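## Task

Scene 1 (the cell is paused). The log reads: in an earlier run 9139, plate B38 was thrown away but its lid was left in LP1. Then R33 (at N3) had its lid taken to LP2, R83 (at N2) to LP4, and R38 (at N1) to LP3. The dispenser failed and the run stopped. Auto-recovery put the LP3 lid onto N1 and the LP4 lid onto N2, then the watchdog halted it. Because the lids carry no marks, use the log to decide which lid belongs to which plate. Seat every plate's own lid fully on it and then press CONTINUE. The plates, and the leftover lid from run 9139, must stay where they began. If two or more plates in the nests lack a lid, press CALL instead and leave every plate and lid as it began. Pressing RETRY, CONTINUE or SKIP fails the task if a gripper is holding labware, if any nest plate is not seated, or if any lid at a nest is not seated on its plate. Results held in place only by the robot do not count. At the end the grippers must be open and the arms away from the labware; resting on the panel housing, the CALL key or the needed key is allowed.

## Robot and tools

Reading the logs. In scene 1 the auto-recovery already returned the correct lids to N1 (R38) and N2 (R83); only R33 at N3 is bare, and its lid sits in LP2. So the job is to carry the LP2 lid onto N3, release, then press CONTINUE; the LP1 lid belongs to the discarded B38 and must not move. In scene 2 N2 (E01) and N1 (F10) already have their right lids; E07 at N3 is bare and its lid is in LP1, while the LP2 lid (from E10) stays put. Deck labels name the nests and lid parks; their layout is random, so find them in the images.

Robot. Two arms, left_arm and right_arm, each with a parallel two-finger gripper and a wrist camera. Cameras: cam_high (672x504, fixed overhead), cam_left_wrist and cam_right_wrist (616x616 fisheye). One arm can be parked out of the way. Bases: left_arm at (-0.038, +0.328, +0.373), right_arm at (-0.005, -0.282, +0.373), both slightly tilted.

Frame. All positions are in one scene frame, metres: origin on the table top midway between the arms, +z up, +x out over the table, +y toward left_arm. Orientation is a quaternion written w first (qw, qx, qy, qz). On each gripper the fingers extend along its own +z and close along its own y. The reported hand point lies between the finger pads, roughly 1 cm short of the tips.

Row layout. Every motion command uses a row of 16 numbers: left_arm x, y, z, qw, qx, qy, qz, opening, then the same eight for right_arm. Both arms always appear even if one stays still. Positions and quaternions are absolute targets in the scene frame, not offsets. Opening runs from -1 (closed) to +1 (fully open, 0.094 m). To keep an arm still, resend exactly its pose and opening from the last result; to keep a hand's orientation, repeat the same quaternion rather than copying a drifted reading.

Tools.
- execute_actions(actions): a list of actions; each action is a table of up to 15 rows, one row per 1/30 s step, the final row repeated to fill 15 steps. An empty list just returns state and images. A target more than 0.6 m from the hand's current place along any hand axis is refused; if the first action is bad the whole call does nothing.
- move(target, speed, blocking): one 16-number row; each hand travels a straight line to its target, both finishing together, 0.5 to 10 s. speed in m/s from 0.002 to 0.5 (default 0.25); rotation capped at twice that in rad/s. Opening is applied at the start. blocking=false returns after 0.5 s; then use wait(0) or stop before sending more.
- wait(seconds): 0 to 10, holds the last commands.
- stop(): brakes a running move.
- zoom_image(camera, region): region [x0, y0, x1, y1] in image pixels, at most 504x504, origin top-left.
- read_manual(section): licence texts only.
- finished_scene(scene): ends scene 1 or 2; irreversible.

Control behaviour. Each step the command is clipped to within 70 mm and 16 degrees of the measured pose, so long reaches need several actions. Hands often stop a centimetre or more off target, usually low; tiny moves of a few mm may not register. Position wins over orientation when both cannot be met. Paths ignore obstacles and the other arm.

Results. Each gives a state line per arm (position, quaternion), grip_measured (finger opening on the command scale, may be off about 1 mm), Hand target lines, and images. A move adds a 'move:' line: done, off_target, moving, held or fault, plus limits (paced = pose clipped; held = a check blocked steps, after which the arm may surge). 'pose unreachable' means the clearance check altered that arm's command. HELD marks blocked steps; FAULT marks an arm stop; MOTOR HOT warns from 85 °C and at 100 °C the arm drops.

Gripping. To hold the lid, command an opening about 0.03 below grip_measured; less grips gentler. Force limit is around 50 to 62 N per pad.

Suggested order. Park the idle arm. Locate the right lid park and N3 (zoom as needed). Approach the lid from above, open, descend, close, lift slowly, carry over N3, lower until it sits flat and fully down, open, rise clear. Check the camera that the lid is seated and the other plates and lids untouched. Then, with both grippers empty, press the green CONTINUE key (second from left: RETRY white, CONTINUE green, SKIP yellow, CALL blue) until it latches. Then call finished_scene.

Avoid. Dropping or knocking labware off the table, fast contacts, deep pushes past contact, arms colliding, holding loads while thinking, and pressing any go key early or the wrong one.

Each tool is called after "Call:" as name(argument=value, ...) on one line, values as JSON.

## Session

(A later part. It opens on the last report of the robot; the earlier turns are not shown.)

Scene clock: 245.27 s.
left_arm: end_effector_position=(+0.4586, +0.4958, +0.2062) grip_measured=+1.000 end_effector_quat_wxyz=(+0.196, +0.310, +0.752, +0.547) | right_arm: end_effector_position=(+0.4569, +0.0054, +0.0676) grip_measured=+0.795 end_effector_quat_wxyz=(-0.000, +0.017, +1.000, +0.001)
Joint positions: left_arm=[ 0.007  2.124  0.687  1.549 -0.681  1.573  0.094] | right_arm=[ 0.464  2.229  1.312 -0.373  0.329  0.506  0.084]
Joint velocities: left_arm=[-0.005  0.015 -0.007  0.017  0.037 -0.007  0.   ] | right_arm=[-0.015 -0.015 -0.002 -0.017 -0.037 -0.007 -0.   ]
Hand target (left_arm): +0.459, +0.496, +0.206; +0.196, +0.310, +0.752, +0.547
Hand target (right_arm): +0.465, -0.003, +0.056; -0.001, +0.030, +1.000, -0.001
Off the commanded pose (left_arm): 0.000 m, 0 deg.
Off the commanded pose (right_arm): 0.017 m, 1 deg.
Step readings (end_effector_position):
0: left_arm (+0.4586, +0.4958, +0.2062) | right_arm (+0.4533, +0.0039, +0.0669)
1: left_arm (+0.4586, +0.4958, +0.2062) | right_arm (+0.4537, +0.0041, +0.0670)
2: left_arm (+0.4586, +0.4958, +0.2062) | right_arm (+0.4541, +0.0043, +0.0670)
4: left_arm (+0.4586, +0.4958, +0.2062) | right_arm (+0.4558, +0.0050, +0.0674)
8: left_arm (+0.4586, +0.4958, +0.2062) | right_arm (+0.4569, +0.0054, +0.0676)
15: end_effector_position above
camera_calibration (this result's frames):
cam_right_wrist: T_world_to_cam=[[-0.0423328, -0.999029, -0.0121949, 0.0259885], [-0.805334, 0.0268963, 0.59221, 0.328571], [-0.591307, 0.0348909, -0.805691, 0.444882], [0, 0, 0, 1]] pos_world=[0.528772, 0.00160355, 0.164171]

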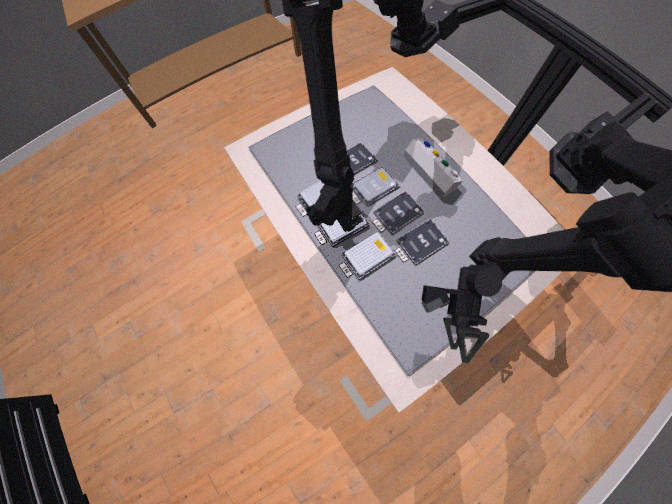

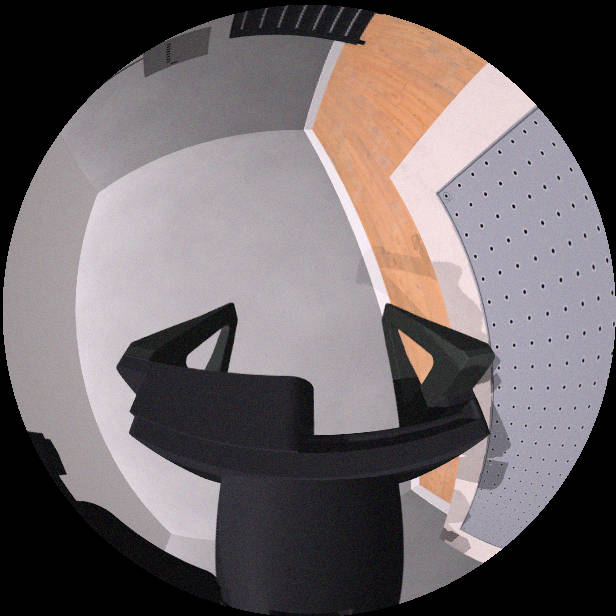

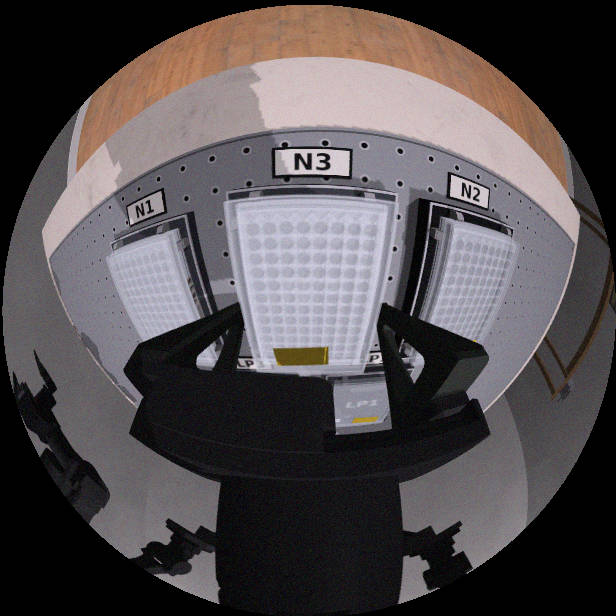

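Call:
execute_actions(actions=[[[0.4586,0.4958,0.2062,0.196,0.310,0.752,0.547,1, 0.4642,-0.0028,0.0546,-0.002,0.030,1,-0.0015,0.765],[0.4586,0.4958,0.2062,0.196,0.310,0.752,0.547,1, 0.4632,-0.0028,0.0536,-0.0027,0.030,1,-0.002,0.765]]])

Call:
zoom_image(camera="cam_right_wrist", region=[210, 170, 410, 370])

Scene clock: 251.00 s.
left_arm: end_effector_position=(+0.4586, +0.4958, +0.2062) grip_measured=+1.000 end_effector_quat_wxyz=(+0.196, +0.310, +0.752, +0.547) | right_arm: end_effector_position=(+0.4557, +0.0053, +0.0664) grip_measured=+0.795 end_effector_quat_wxyz=(-0.001, +0.017, +1.000, +0.001)
Joint positions: left_arm=[ 0.007  2.124  0.687  1.549 -0.681  1.573  0.094] | right_arm=[ 0.464  2.232  1.312 -0.373  0.329  0.506  0.084]
Joint velocities: left_arm=[-0.005 -0.015 -0.007  0.017 -0.007  0.051  0.   ] | right_arm=[-0.005 -0.005 -0.022  0.007  0.007  0.022  0.   ]
Hand target (left_arm): +0.459, +0.496, +0.206; +0.196, +0.310, +0.752, +0.547
Hand target (right_arm): +0.463, -0.003, +0.054; -0.003, +0.030, +1.000, -0.002
Off the commanded pose (left_arm): 0.000 m, 0 deg.
Off the commanded pose (right_arm): 0.017 m, 2 deg.
Step readings (end_effector_position):
0: left_arm (+0.4586, +0.4958, +0.2062) | right_arm (+0.4569, +0.0054, +0.0676)
1: left_arm (+0.4586, +0.4958, +0.2062) | right_arm (+0.4569, +0.0054, +0.0676)
2: left_arm (+0.4586, +0.4958, +0.2062) | right_arm (+0.4569, +0.0054, +0.0676)
4: left_arm (+0.4586, +0.4958, +0.2062) | right_arm (+0.4565, +0.0054, +0.0673)
8: left_arm (+0.4586, +0.4958, +0.2062) | right_arm (+0.4560, +0.0053, +0.0667)
15: end_effector_position above
camera_calibration (this result's frames):
cam_right_wrist: T_world_to_cam=[[-0.0414896, -0.999079, -0.0109541, 0.0253174], [-0.804024, 0.0268768, 0.593989, 0.327618], [-0.593147, 0.0334517, -0.804399, 0.443952], [0, 0, 0, 1]] pos_world=[0.527792, 0.00163775, 0.16279]

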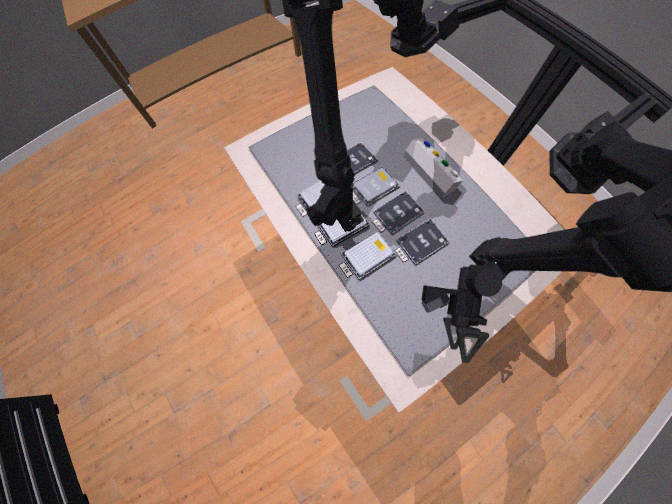

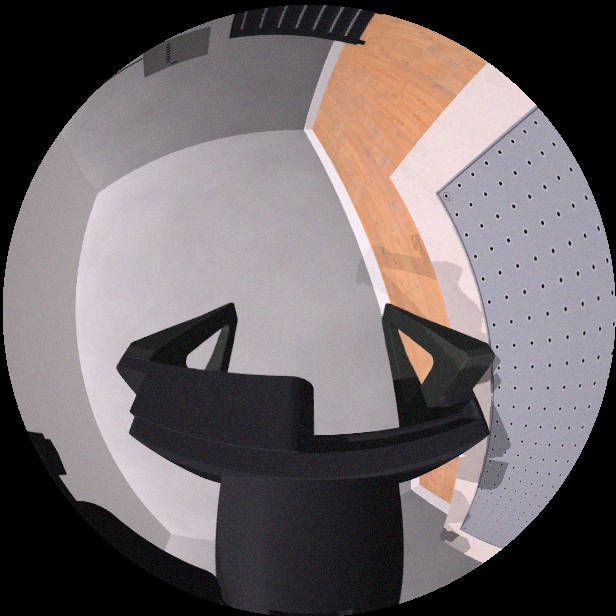

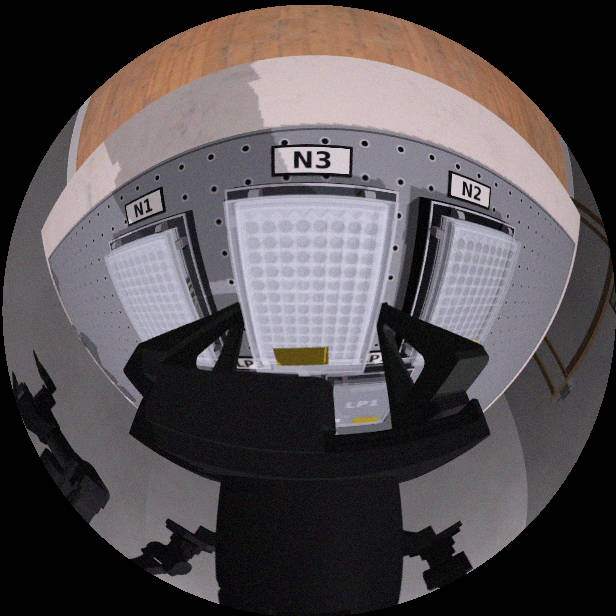

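Region (210, 170, 410, 370) of cam_right_wrist's 616x616 image, scaled by 2.520, with more detail than that image has.

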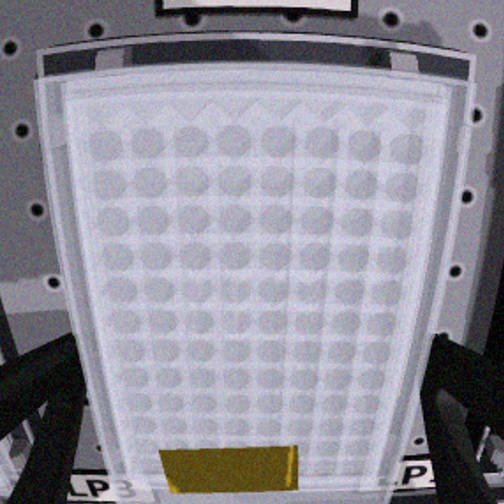

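y is centred now. Continue on the shoulder.

Call:
execute_actions(actions=[[[0.4586,0.4958,0.2062,0.196,0.310,0.752,0.547,1, 0.4622,-0.0028,0.0526,-0.0035,0.030,1,-0.0025,0.765],[0.4586,0.4958,0.2062,0.196,0.310,0.752,0.547,1, 0.4612,-0.0028,0.0516,-0.0042,0.030,1,-0.003,0.765],[0.4586,0.4958,0.2062,0.196,0.310,0.752,0.547,1, 0.4606,-0.0028,0.051,-0.0047,0.030,1,-0.0033,0.765]]])

Call:
zoom_image(camera="cam_right_wrist", region=[210, 170, 410, 370])

Scene clock: 256.43 s.
left_arm: end_effector_position=(+0.4586, +0.4958, +0.2062) grip_measured=+1.000 end_effector_quat_wxyz=(+0.196, +0.310, +0.752, +0.547) | right_arm: end_effector_position=(+0.4524, +0.0049, +0.0631) grip_measured=+0.795 end_effector_quat_wxyz=(-0.004, +0.016, +1.000, -0.001)
Joint positions: left_arm=[ 0.007  2.124  0.687  1.549 -0.681  1.573  0.094] | right_arm=[ 0.464  2.239  1.312 -0.373  0.329  0.506  0.084]
Joint velocities: left_arm=[-0.005 -0.005 -0.002 -0.027 -0.037 -0.095  0.   ] | right_arm=[-0.024 -0.005 -0.012 -0.012 -0.007  0.007  0.   ]
Hand target (left_arm): +0.459, +0.496, +0.206; +0.196, +0.310, +0.752, +0.547
Hand target (right_arm): +0.460, -0.003, +0.051; -0.005, +0.030, +1.000, -0.003
Off the commanded pose (left_arm): 0.000 m, 0 deg.
Off the commanded pose (right_arm): 0.017 m, 2 deg.
Step readings (end_effector_position):
0: left_arm (+0.4586, +0.4958, +0.2062) | right_arm (+0.4557, +0.0053, +0.0664)
1: left_arm (+0.4586, +0.4958, +0.2062) | right_arm (+0.4555, +0.0053, +0.0662)
2: left_arm (+0.4586, +0.4958, +0.2062) | right_arm (+0.4555, +0.0053, +0.0662)
4: left_arm (+0.4586, +0.4958, +0.2062) | right_arm (+0.4548, +0.0052, +0.0655)
8: left_arm (+0.4586, +0.4958, +0.2062) | right_arm (+0.4532, +0.0050, +0.0639)
15: end_effector_position above
camera_calibration (this result's frames):
cam_right_wrist: T_world_to_cam=[[-0.0391868, -0.999203, -0.00759545, 0.0235026], [-0.800447, 0.0268402, 0.598802, 0.325041], [-0.598121, 0.0295449, -0.800861, 0.441411], [0, 0, 0, 1]] pos_world=[0.525116, 0.00171829, 0.159053]

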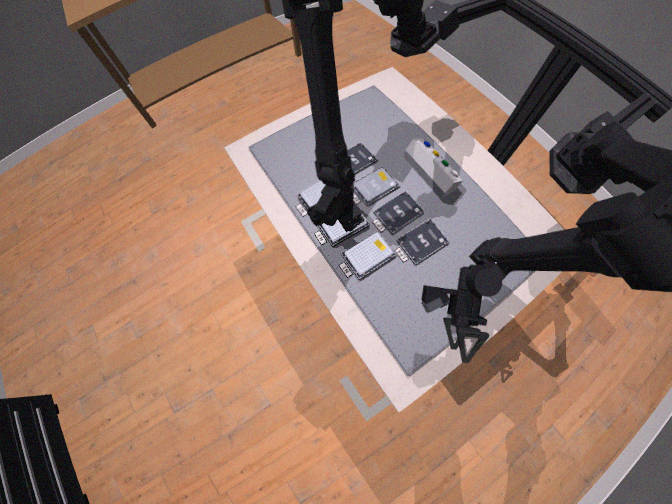

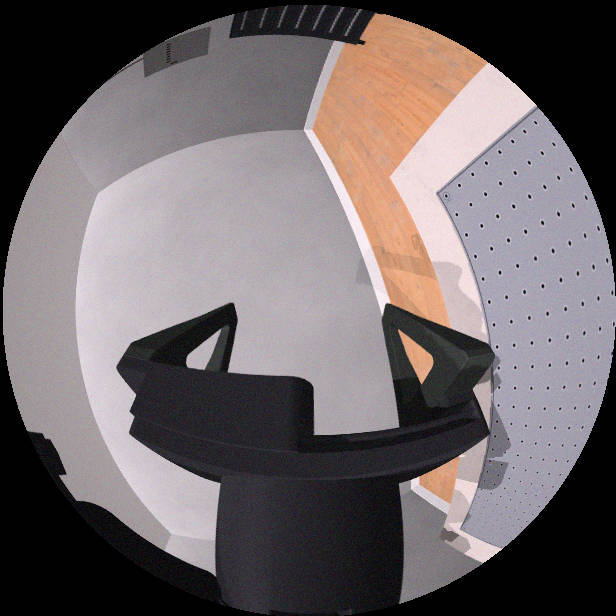

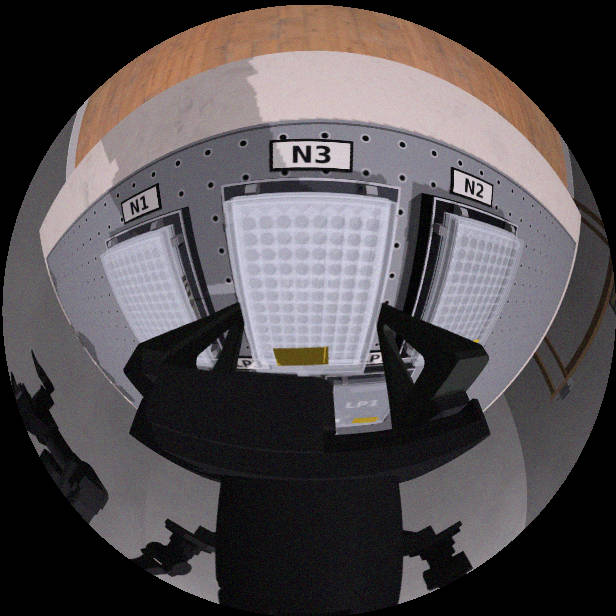

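Region (210, 170, 410, 370) of cam_right_wrist's 616x616 image, scaled by 2.520, with more detail than that image has.

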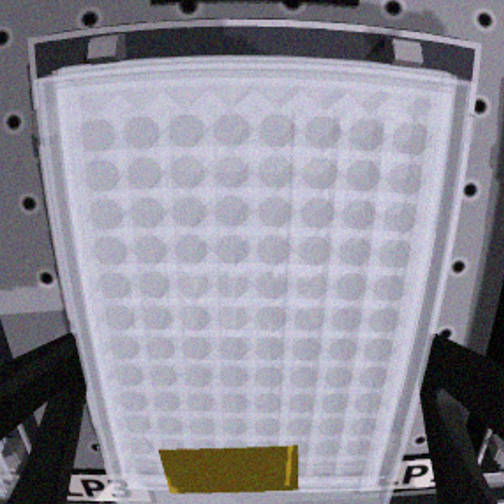

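Call:
execute_actions(actions=[[[0.4586,0.4958,0.2062,0.196,0.310,0.752,0.547,1, 0.4625,-0.002,0.0505,-0.004,0.030,1,-0.003,0.765],[0.4586,0.4958,0.2062,0.196,0.310,0.752,0.547,1, 0.4615,-0.0028,0.0478,-0.0047,0.030,1,-0.0033,0.765]]])

Call:
zoom_image(camera="cam_right_wrist", region=[210, 170, 410, 370])

Scene clock: 271.87 s.
left_arm: end_effector_position=(+0.4586, +0.4958, +0.2062) grip_measured=+1.000 end_effector_quat_wxyz=(+0.196, +0.310, +0.752, +0.547) | right_arm: end_effector_position=(+0.4517, +0.0055, +0.0607) grip_measured=+0.795 end_effector_quat_wxyz=(-0.005, +0.015, +1.000, -0.001)
Joint positions: left_arm=[ 0.007  2.124  0.687  1.549 -0.681  1.573  0.094] | right_arm=[ 0.464  2.246  1.317 -0.373  0.329  0.506  0.084]
Joint velocities: left_arm=[ 0.005 -0.015  0.012 -0.012 -0.022  0.066  0.   ] | right_arm=[ 0.005 -0.005 -0.002 -0.007  0.037 -0.007 -0.   ]
Hand target (left_arm): +0.459, +0.496, +0.206; +0.196, +0.310, +0.752, +0.547
Hand target (right_arm): +0.461, -0.003, +0.048; -0.005, +0.030, +1.000, -0.003
Off the commanded pose (left_arm): 0.000 m, 0 deg.
Off the commanded pose (right_arm): 0.018 m, 2 deg.
Step readings (end_effector_position):
0: left_arm (+0.4586, +0.4958, +0.2062) | right_arm (+0.4524, +0.0049, +0.0631)
1: left_arm (+0.4586, +0.4958, +0.2062) | right_arm (+0.4524, +0.0049, +0.0631)
2: left_arm (+0.4586, +0.4958, +0.2062) | right_arm (+0.4524, +0.0050, +0.0630)
4: left_arm (+0.4586, +0.4958, +0.2062) | right_arm (+0.4526, +0.0053, +0.0623)
8: left_arm (+0.4586, +0.4958, +0.2062) | right_arm (+0.4519, +0.0055, +0.0608)
15: end_effector_position above
camera_calibration (this result's frames):
cam_right_wrist: T_world_to_cam=[[-0.0384552, -0.999239, -0.00653768, 0.0236738], [-0.799312, 0.0268335, 0.600317, 0.325356], [-0.599685, 0.028311, -0.799735, 0.439716], [0, 0, 0, 1]] pos_world=[0.524663, 0.00247657, 0.156495]

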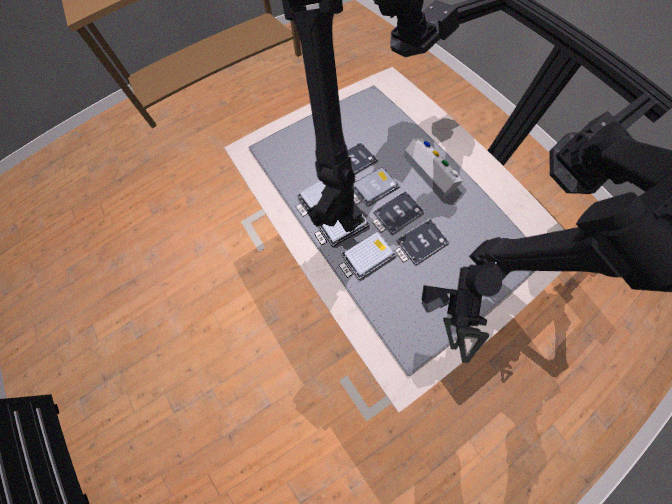

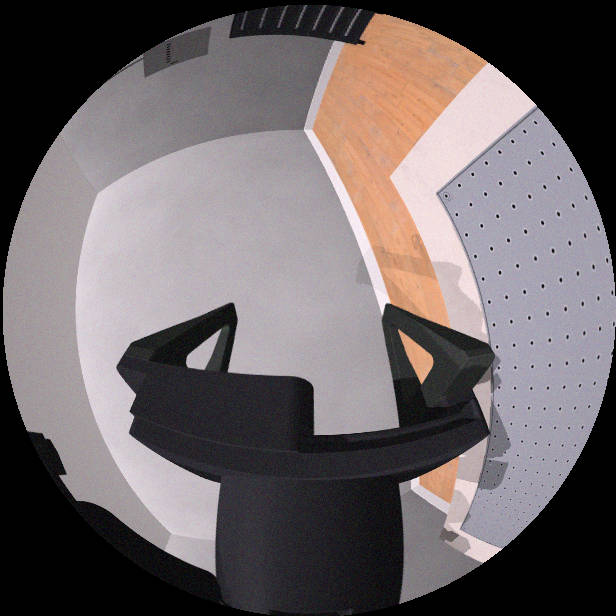

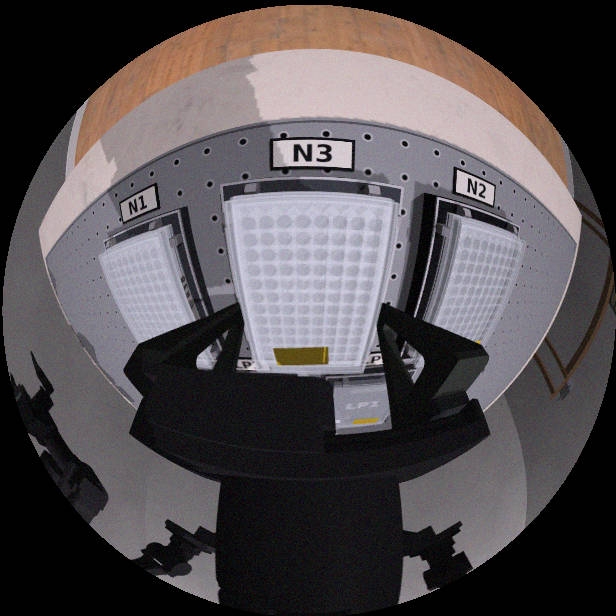

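Region (210, 170, 410, 370) of cam_right_wrist's 616x616 image, scaled by 2.520, with more detail than that image has.

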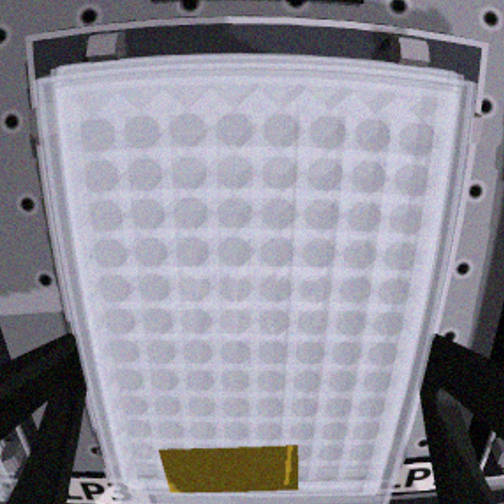

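Call:
execute_actions(actions=[[[0.4586,0.4958,0.2062,0.196,0.310,0.752,0.547,1, 0.4635,-0.0028,0.0472,-0.004,0.030,1,-0.003,0.765],[0.4586,0.4958,0.2062,0.196,0.310,0.752,0.547,1, 0.4628,-0.0038,0.0455,-0.0047,0.030,1,-0.0033,0.765]]])

Call:
zoom_image(camera="cam_right_wrist", region=[210, 170, 410, 370])

Scene clock: 281.60 s.
left_arm: end_effector_position=(+0.4586, +0.4958, +0.2062) grip_measured=+1.000 end_effector_quat_wxyz=(+0.196, +0.310, +0.752, +0.547) | right_arm: end_effector_position=(+0.4527, +0.0058, +0.0600) grip_measured=+0.795 end_effector_quat_wxyz=(-0.005, +0.016, +1.000, -0.001)
Joint positions: left_arm=[ 0.007  2.124  0.687  1.549 -0.681  1.573  0.094] | right_arm=[ 0.463  2.248  1.32  -0.373  0.329  0.506  0.084]
Joint velocities: left_arm=[ 0.015  0.005  0.007  0.017 -0.051  0.022  0.   ] | right_arm=[-0.005 -0.005  0.007 -0.002  0.007 -0.007 -0.   ]
Hand target (left_arm): +0.459, +0.496, +0.206; +0.196, +0.310, +0.752, +0.547
Hand target (right_arm): +0.462, -0.004, +0.046; -0.005, +0.030, +1.000, -0.004
Off the commanded pose (left_arm): 0.000 m, 0 deg.
Off the commanded pose (right_arm): 0.020 m, 2 deg.
Step readings (end_effector_position):
0: left_arm (+0.4586, +0.4958, +0.2062) | right_arm (+0.4517, +0.0055, +0.0607)
1: left_arm (+0.4586, +0.4958, +0.2062) | right_arm (+0.4520, +0.0056, +0.0607)
2: left_arm (+0.4586, +0.4958, +0.2062) | right_arm (+0.4522, +0.0058, +0.0606)
4: left_arm (+0.4586, +0.4958, +0.2062) | right_arm (+0.4526, +0.0058, +0.0602)
8: left_arm (+0.4586, +0.4958, +0.2062) | right_arm (+0.4527, +0.0058, +0.0600)
15: end_effector_position above
camera_calibration (this result's frames):
cam_right_wrist: T_world_to_cam=[[-0.0395197, -0.999194, -0.00709769, 0.024468], [-0.799686, 0.0273683, 0.599794, 0.326673], [-0.599116, 0.0293796, -0.800123, 0.439533], [0, 0, 0, 1]] pos_world=[0.525534, 0.00259451, 0.155918]

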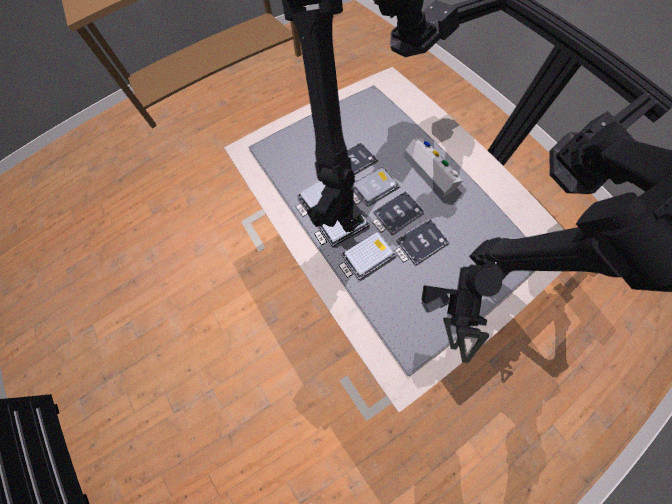

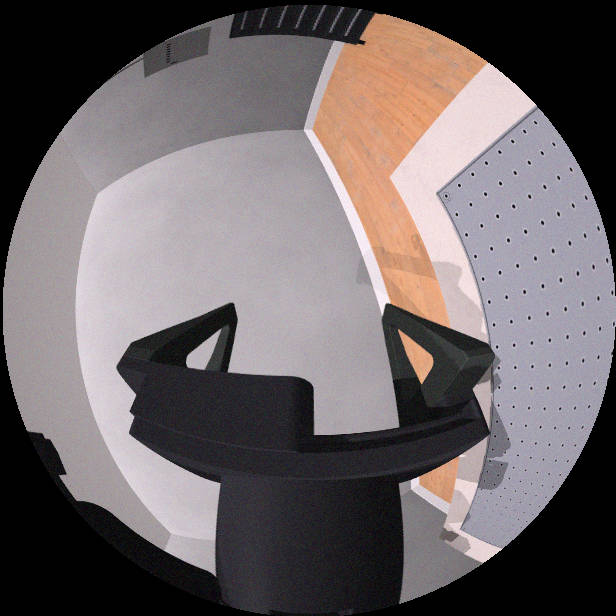

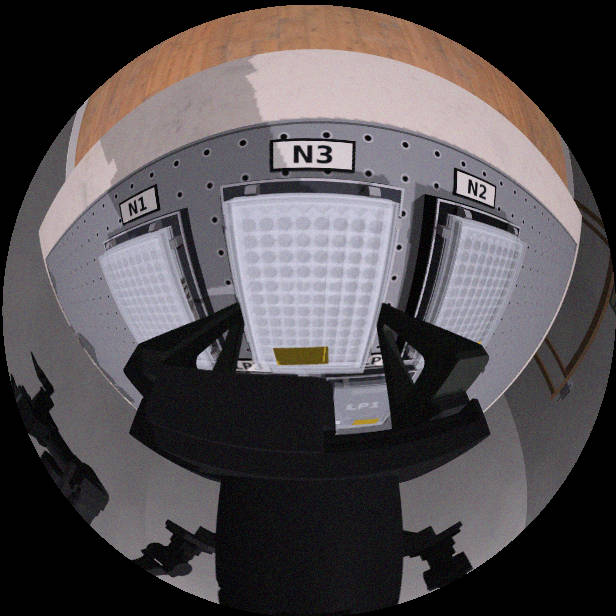

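Region (210, 170, 410, 370) of cam_right_wrist's 616x616 image, scaled by 2.520, with more detail than that image has.

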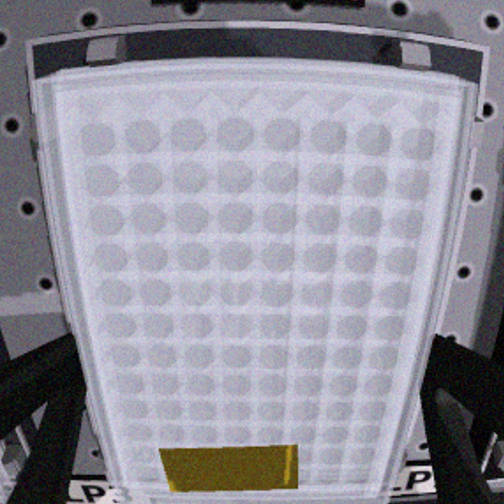

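Call:
execute_actions(actions=[[[0.4586,0.4958,0.2062,0.196,0.310,0.752,0.547,1, 0.457,0.001,0.053,-0.005,0.022,1,-0.002,0.8],[0.4586,0.4958,0.2062,0.196,0.310,0.752,0.547,1, 0.4527,0.0058,0.060,-0.005,0.016,1,-0.001,0.83],[0.4586,0.4958,0.2062,0.196,0.310,0.752,0.547,1, 0.4527,0.0058,0.060,-0.005,0.016,1,-0.001,0.87],[0.4586,0.4958,0.2062,0.196,0.310,0.752,0.547,1, 0.4527,0.0058,0.060,-0.005,0.016,1,-0.001,0.92],[0.4586,0.4958,0.2062,0.196,0.310,0.752,0.547,1, 0.4527,0.0058,0.060,-0.005,0.016,1,-0.001,1]]])

Call:
move(target=[0.4586,0.4958,0.2062,0.196,0.310,0.752,0.547,1, 0.478,0.008,0.095,0.01,0.018,1,0.005,1], speed=0.08)

Scene clock: 288.30 s.
left_arm: end_effector_position=(+0.4586, +0.4958, +0.2062) grip_measured=+1.000 end_effector_quat_wxyz=(+0.196, +0.310, +0.752, +0.547) | right_arm: end_effector_position=(+0.4527, +0.0058, +0.0600) grip_measured=+1.000 end_effector_quat_wxyz=(-0.005, +0.016, +1.000, -0.001)
Joint positions: left_arm=[ 0.007  2.124  0.687  1.549 -0.681  1.573  0.094] | right_arm=[ 0.463  2.248  1.32  -0.373  0.329  0.506  0.094]
Joint velocities: left_arm=[-0.005 -0.015 -0.002  0.007 -0.022  0.022  0.   ] | right_arm=[-0.005 -0.005  0.002 -0.012  0.022 -0.051  0.   ]
Hand target (left_arm): +0.459, +0.496, +0.206; +0.196, +0.310, +0.752, +0.547
Hand target (right_arm): +0.453, +0.006, +0.060; -0.005, +0.016, +1.000, -0.001
Off the commanded pose (left_arm): 0.000 m, 0 deg.
Off the commanded pose (right_arm): 0.000 m, 0 deg.
Step readings (end_effector_position):
0: left_arm (+0.4586, +0.4958, +0.2062) | right_arm (+0.4527, +0.0058, +0.0600)
1: left_arm (+0.4586, +0.4958, +0.2062) | right_arm (+0.4527, +0.0058, +0.0600)
2: left_arm (+0.4586, +0.4958, +0.2062) | right_arm (+0.4527, +0.0058, +0.0600)
4: left_arm (+0.4586, +0.4958, +0.2062) | right_arm (+0.4527, +0.0058, +0.0600)
8: left_arm (+0.4586, +0.4958, +0.2062) | right_arm (+0.4527, +0.0058, +0.0600)
15: end_effector_position above
camera_calibration (this result's frames):
cam_right_wrist: T_world_to_cam=[[-0.0395197, -0.999194, -0.00709769, 0.024468], [-0.799686, 0.0273683, 0.599794, 0.326673], [-0.599116, 0.0293796, -0.800123, 0.439533], [0, 0, 0, 1]] pos_world=[0.525534, 0.00259451, 0.155918]

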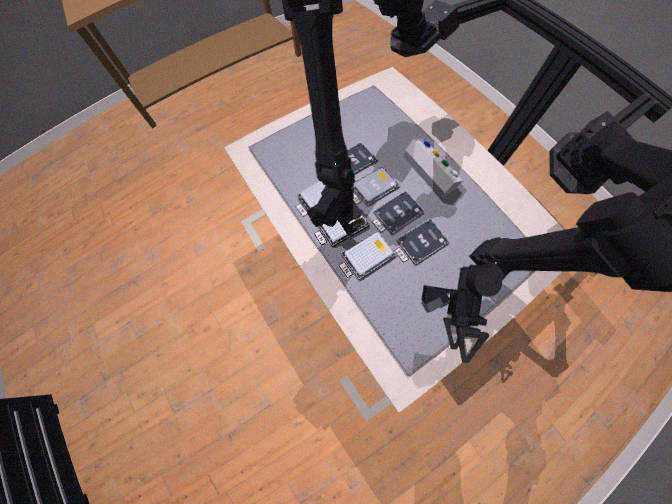

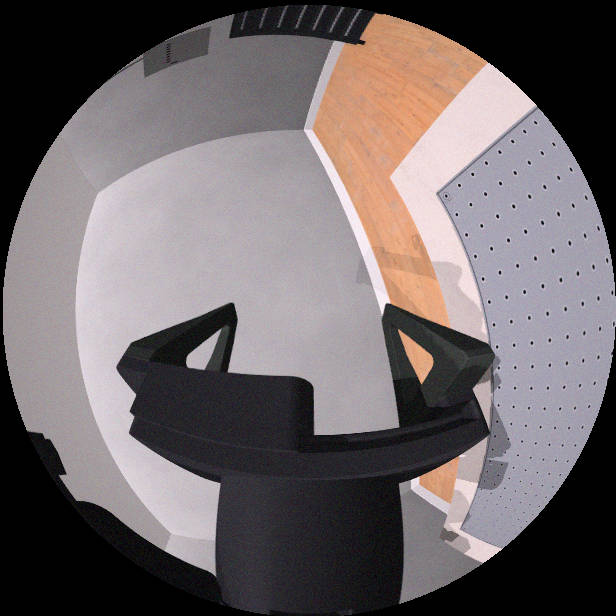

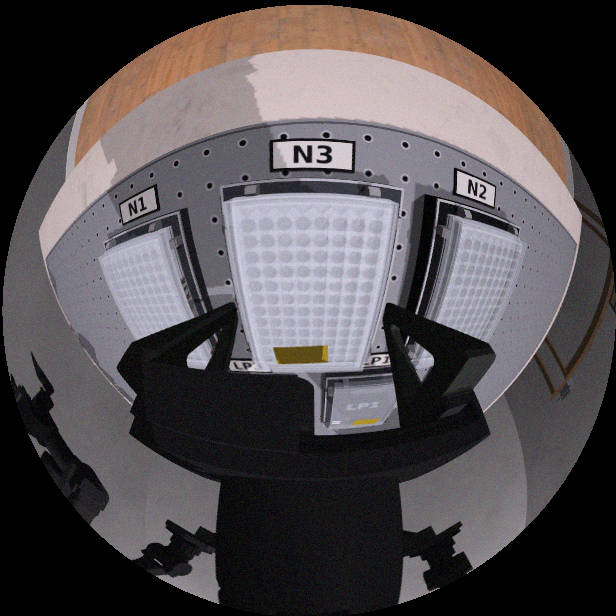

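Scene clock: 289.20 s.
left_arm: end_effector_position=(+0.4586, +0.4958, +0.2062) grip_measured=+1.000 end_effector_quat_wxyz=(+0.196, +0.310, +0.752, +0.547) | right_arm: end_effector_position=(+0.4742, +0.0049, +0.0905) grip_measured=+1.000 end_effector_quat_wxyz=(+0.008, +0.021, +1.000, +0.005)
Joint positions: left_arm=[ 0.007  2.124  0.687  1.549 -0.681  1.573  0.094] | right_arm=[ 0.463  2.182  1.32  -0.409  0.329  0.506  0.094]
Joint velocities: left_arm=[-0.005  0.005  0.002 -0.017  0.007 -0.022  0.   ] | right_arm=[-0.015 -0.015 -0.012  0.002  0.007 -0.007  0.   ]
Hand target (left_arm): +0.459, +0.496, +0.206; +0.196, +0.310, +0.752, +0.547
Hand target (right_arm): +0.478, +0.008, +0.095; +0.010, +0.018, +1.000, +0.005
Off the commanded pose (left_arm): 0.000 m, 0 deg.
Off the commanded pose (right_arm): 0.007 m, 0 deg.
move: done
camera_calibration (this result's frames):
cam_right_wrist: T_world_to_cam=[[-0.0488499, -0.998593, -0.0206297, 0.0303008], [-0.814307, 0.0278576, 0.579766, 0.334385], [-0.578376, 0.0451205, -0.814522, 0.468191], [0, 0, 0, 1]] pos_world=[0.544562, -0.000182009, 0.188112]

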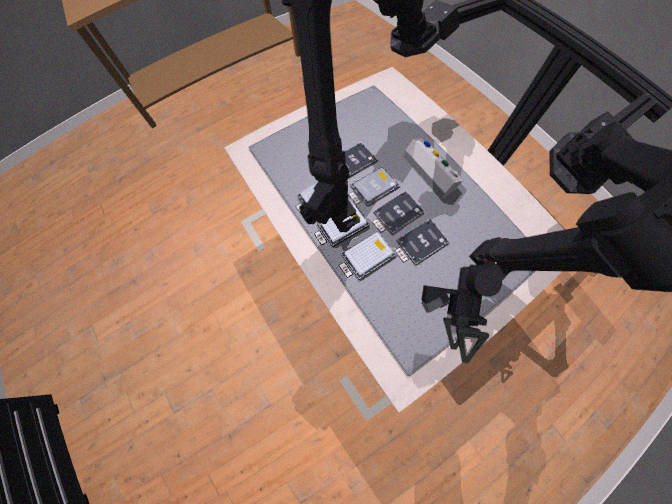

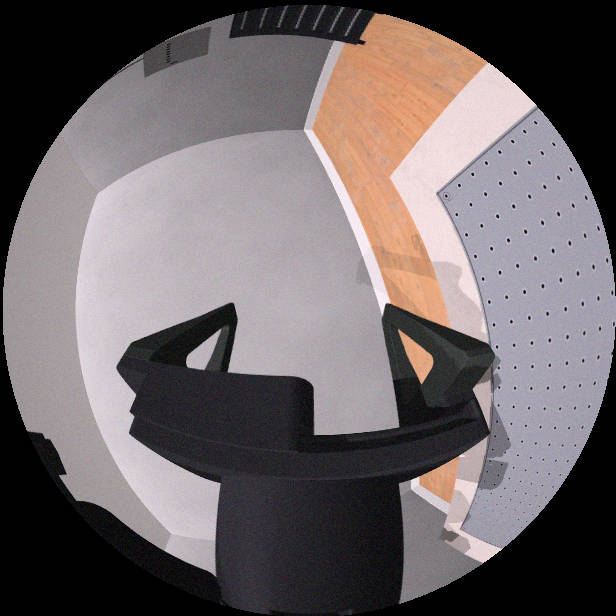

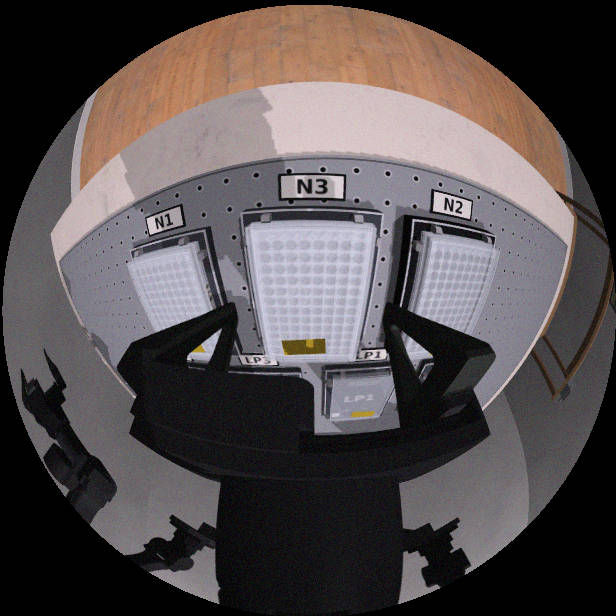

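Call:
zoom_image(camera="cam_right_wrist", region=[220, 195, 400, 375])

Call:
zoom_image(camera="cam_right_wrist", region=[110, 200, 250, 340])

Call:
zoom_image(camera="cam_right_wrist", region=[380, 200, 520, 340])

Region (220, 195, 400, 375) of cam_right_wrist's 616x616 image, scaled by 2.800, with more detail than that image has.

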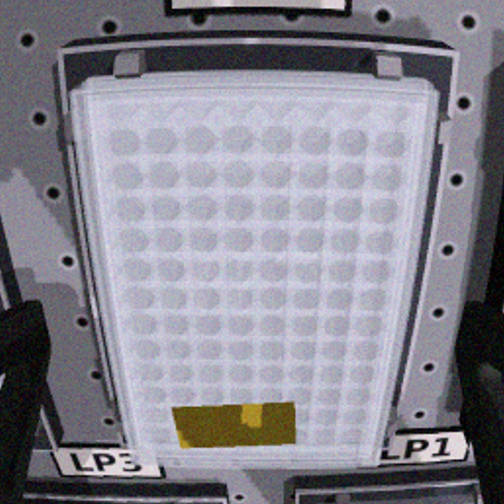

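Region (110, 200, 250, 340) of cam_right_wrist's 616x616 image, scaled by 3.600, with more detail than that image has.

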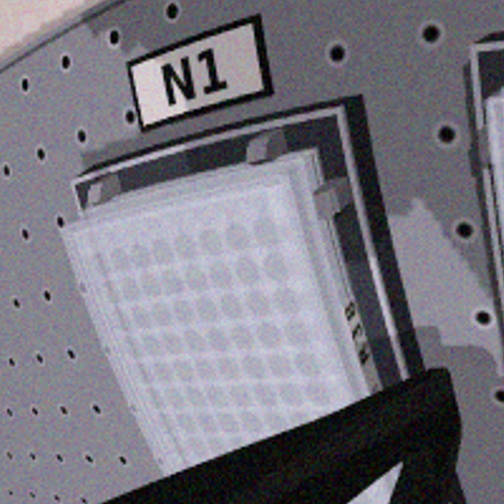

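Region (380, 200, 520, 340) of cam_right_wrist's 616x616 image, scaled by 3.600, with more detail than that image has.

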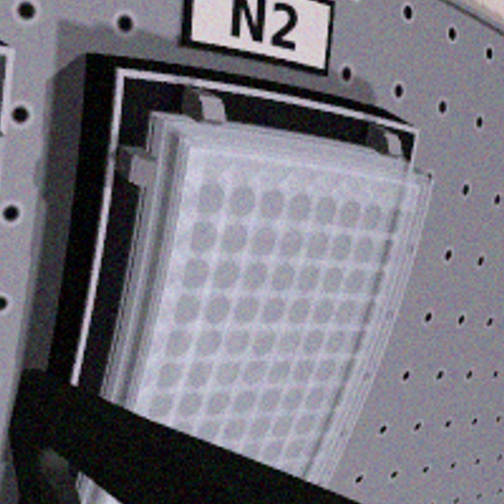

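Call:
move(target=[0.4586,0.4958,0.2062,0.196,0.310,0.752,0.547,1, 0.30,0.0,0.17,0,0,1,0,-1], speed=0.3)

Call:
zoom_image(camera="cam_right_wrist", region=[130, 30, 490, 250])

Call:
move(target=[0.4586,0.4958,0.2062,0.196,0.310,0.752,0.547,1, 0.0,-0.01,0.19,0,0,1,0,-1], speed=0.3)

Scene clock: 302.13 s.
left_arm: end_effector_position=(+0.4586, +0.4958, +0.2062) grip_measured=+1.000 end_effector_quat_wxyz=(+0.196, +0.310, +0.752, +0.547) | right_arm: end_effector_position=(+0.2948, -0.0045, +0.1660) grip_measured=-0.978 end_effector_quat_wxyz=(-0.008, -0.011, +1.000, -0.003)
Joint positions: left_arm=[ 0.007  2.124  0.687  1.549 -0.681  1.573  0.094] | right_arm=[ 0.694  1.952  0.848 -0.287  0.381  0.695  0.001]
Joint velocities: left_arm=[-0.005 -0.005 -0.022  0.002  0.081  0.051  0.   ] | right_arm=[-0.015 -0.005  0.027 -0.027 -0.007  0.022  0.001]
Hand target (left_arm): +0.459, +0.496, +0.206; +0.196, +0.310, +0.752, +0.547
Hand target (right_arm): +0.300, -0.002, +0.169; +0.001, -0.000, +1.000, +0.002
Off the commanded pose (left_arm): 0.000 m, 0 deg.
Off the commanded pose (right_arm): 0.008 m, 2 deg.
move: done
camera_calibration (this result's frames):
cam_right_wrist: T_world_to_cam=[[0.0133374, -0.999905, -0.00344566, -0.00748565], [-0.796878, -0.0127107, 0.604007, 0.135464], [-0.603994, -0.00531014, -0.796971, 0.430792], [0, 0, 0, 1]] pos_world=[0.368244, -0.00347553, 0.261482]

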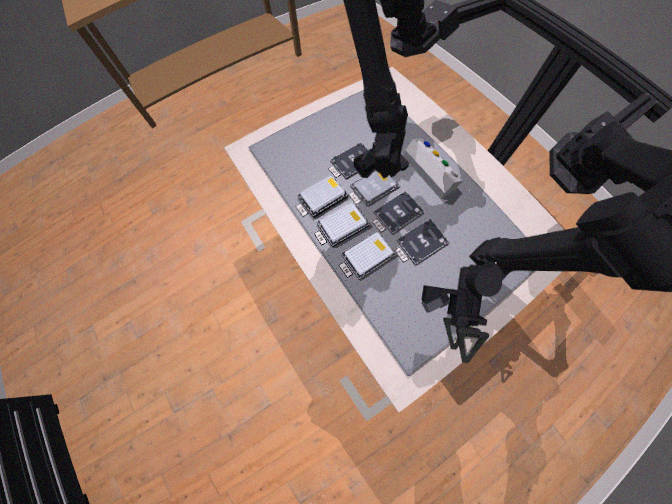

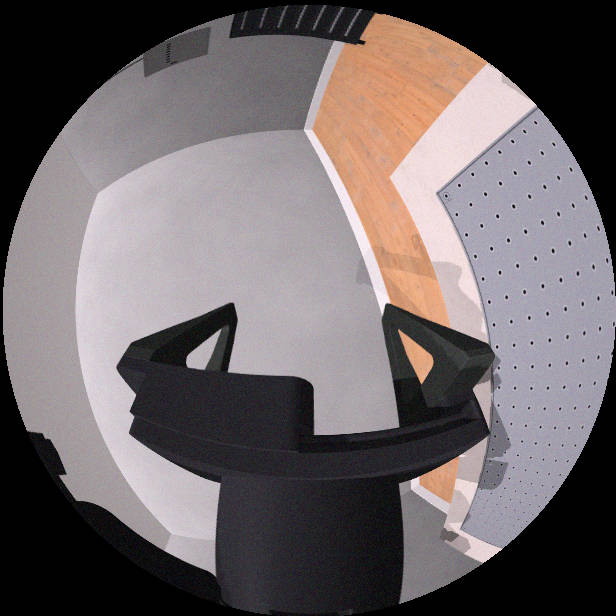

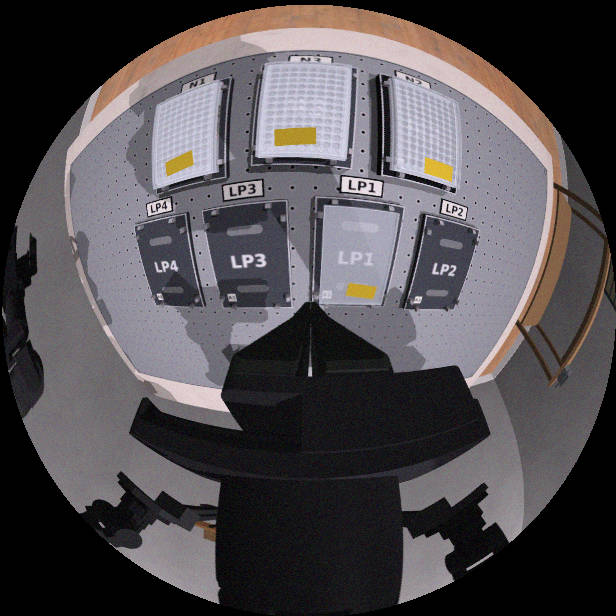

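Region (130, 30, 490, 250) of cam_right_wrist's 616x616 image, scaled by 1.400, with more detail than that image has.

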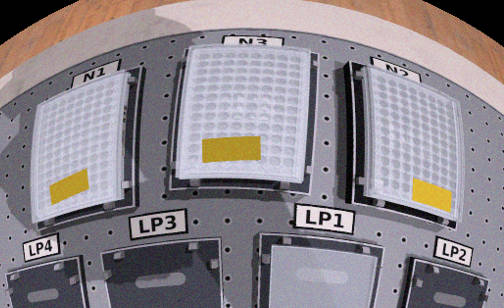

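Scene clock: 303.87 s.
left_arm: end_effector_position=(+0.4586, +0.4958, +0.2062) grip_measured=+1.000 end_effector_quat_wxyz=(+0.196, +0.310, +0.752, +0.547) | right_arm: end_effector_position=(+0.0019, -0.0107, +0.1921) grip_measured=-0.978 end_effector_quat_wxyz=(+0.000, -0.006, +1.000, +0.013)
Joint positions: left_arm=[ 0.007  2.124  0.687  1.549 -0.681  1.573  0.094] | right_arm=[ 1.447  2.156  0.542 -0.065  0.408  1.507  0.001]
Joint velocities: left_arm=[-0.005 -0.005  0.012  0.007 -0.007  0.037  0.   ] | right_arm=[ 0.005 -0.015 -0.007 -0.002 -0.022 -0.037  0.001]
Hand target (left_arm): +0.459, +0.496, +0.206; +0.196, +0.310, +0.752, +0.547
Hand target (right_arm): +0.002, -0.011, +0.189; +0.000, +0.000, +1.000, +0.007
Off the commanded pose (left_arm): 0.000 m, 0 deg.
Off the commanded pose (right_arm): 0.003 m, 2 deg.
move: done
camera_calibration (this result's frames):
cam_right_wrist: T_world_to_cam=[[0.00360211, -0.999334, -0.0363248, -0.00337934], [-0.80598, -0.0244034, 0.591439, -0.111477], [-0.591932, 0.0271467, -0.805531, 0.276581], [0, 0, 0, 1]] pos_world=[0.0738811, -0.0136057, 0.288603]

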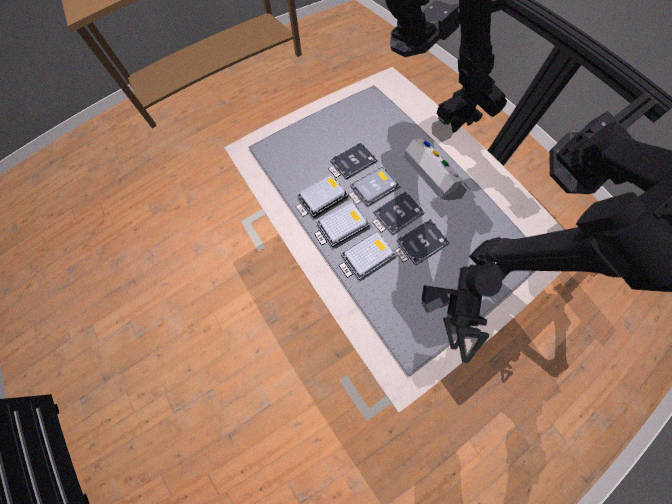

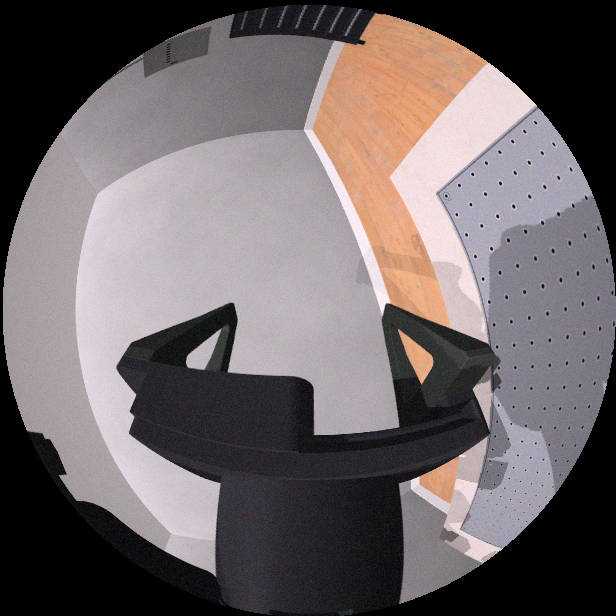

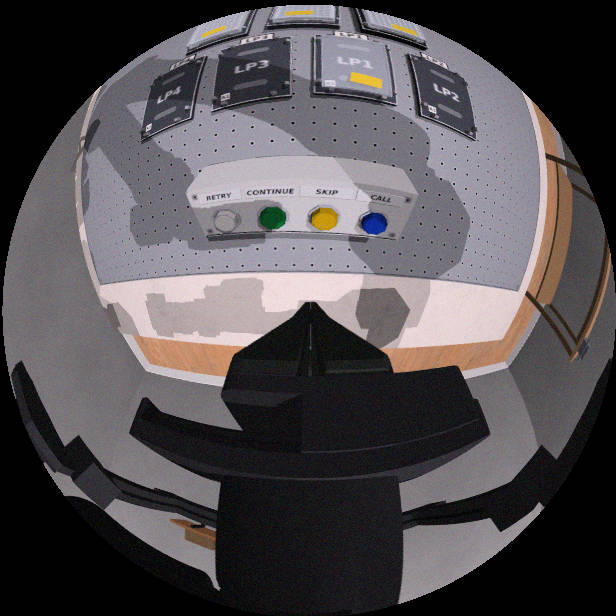

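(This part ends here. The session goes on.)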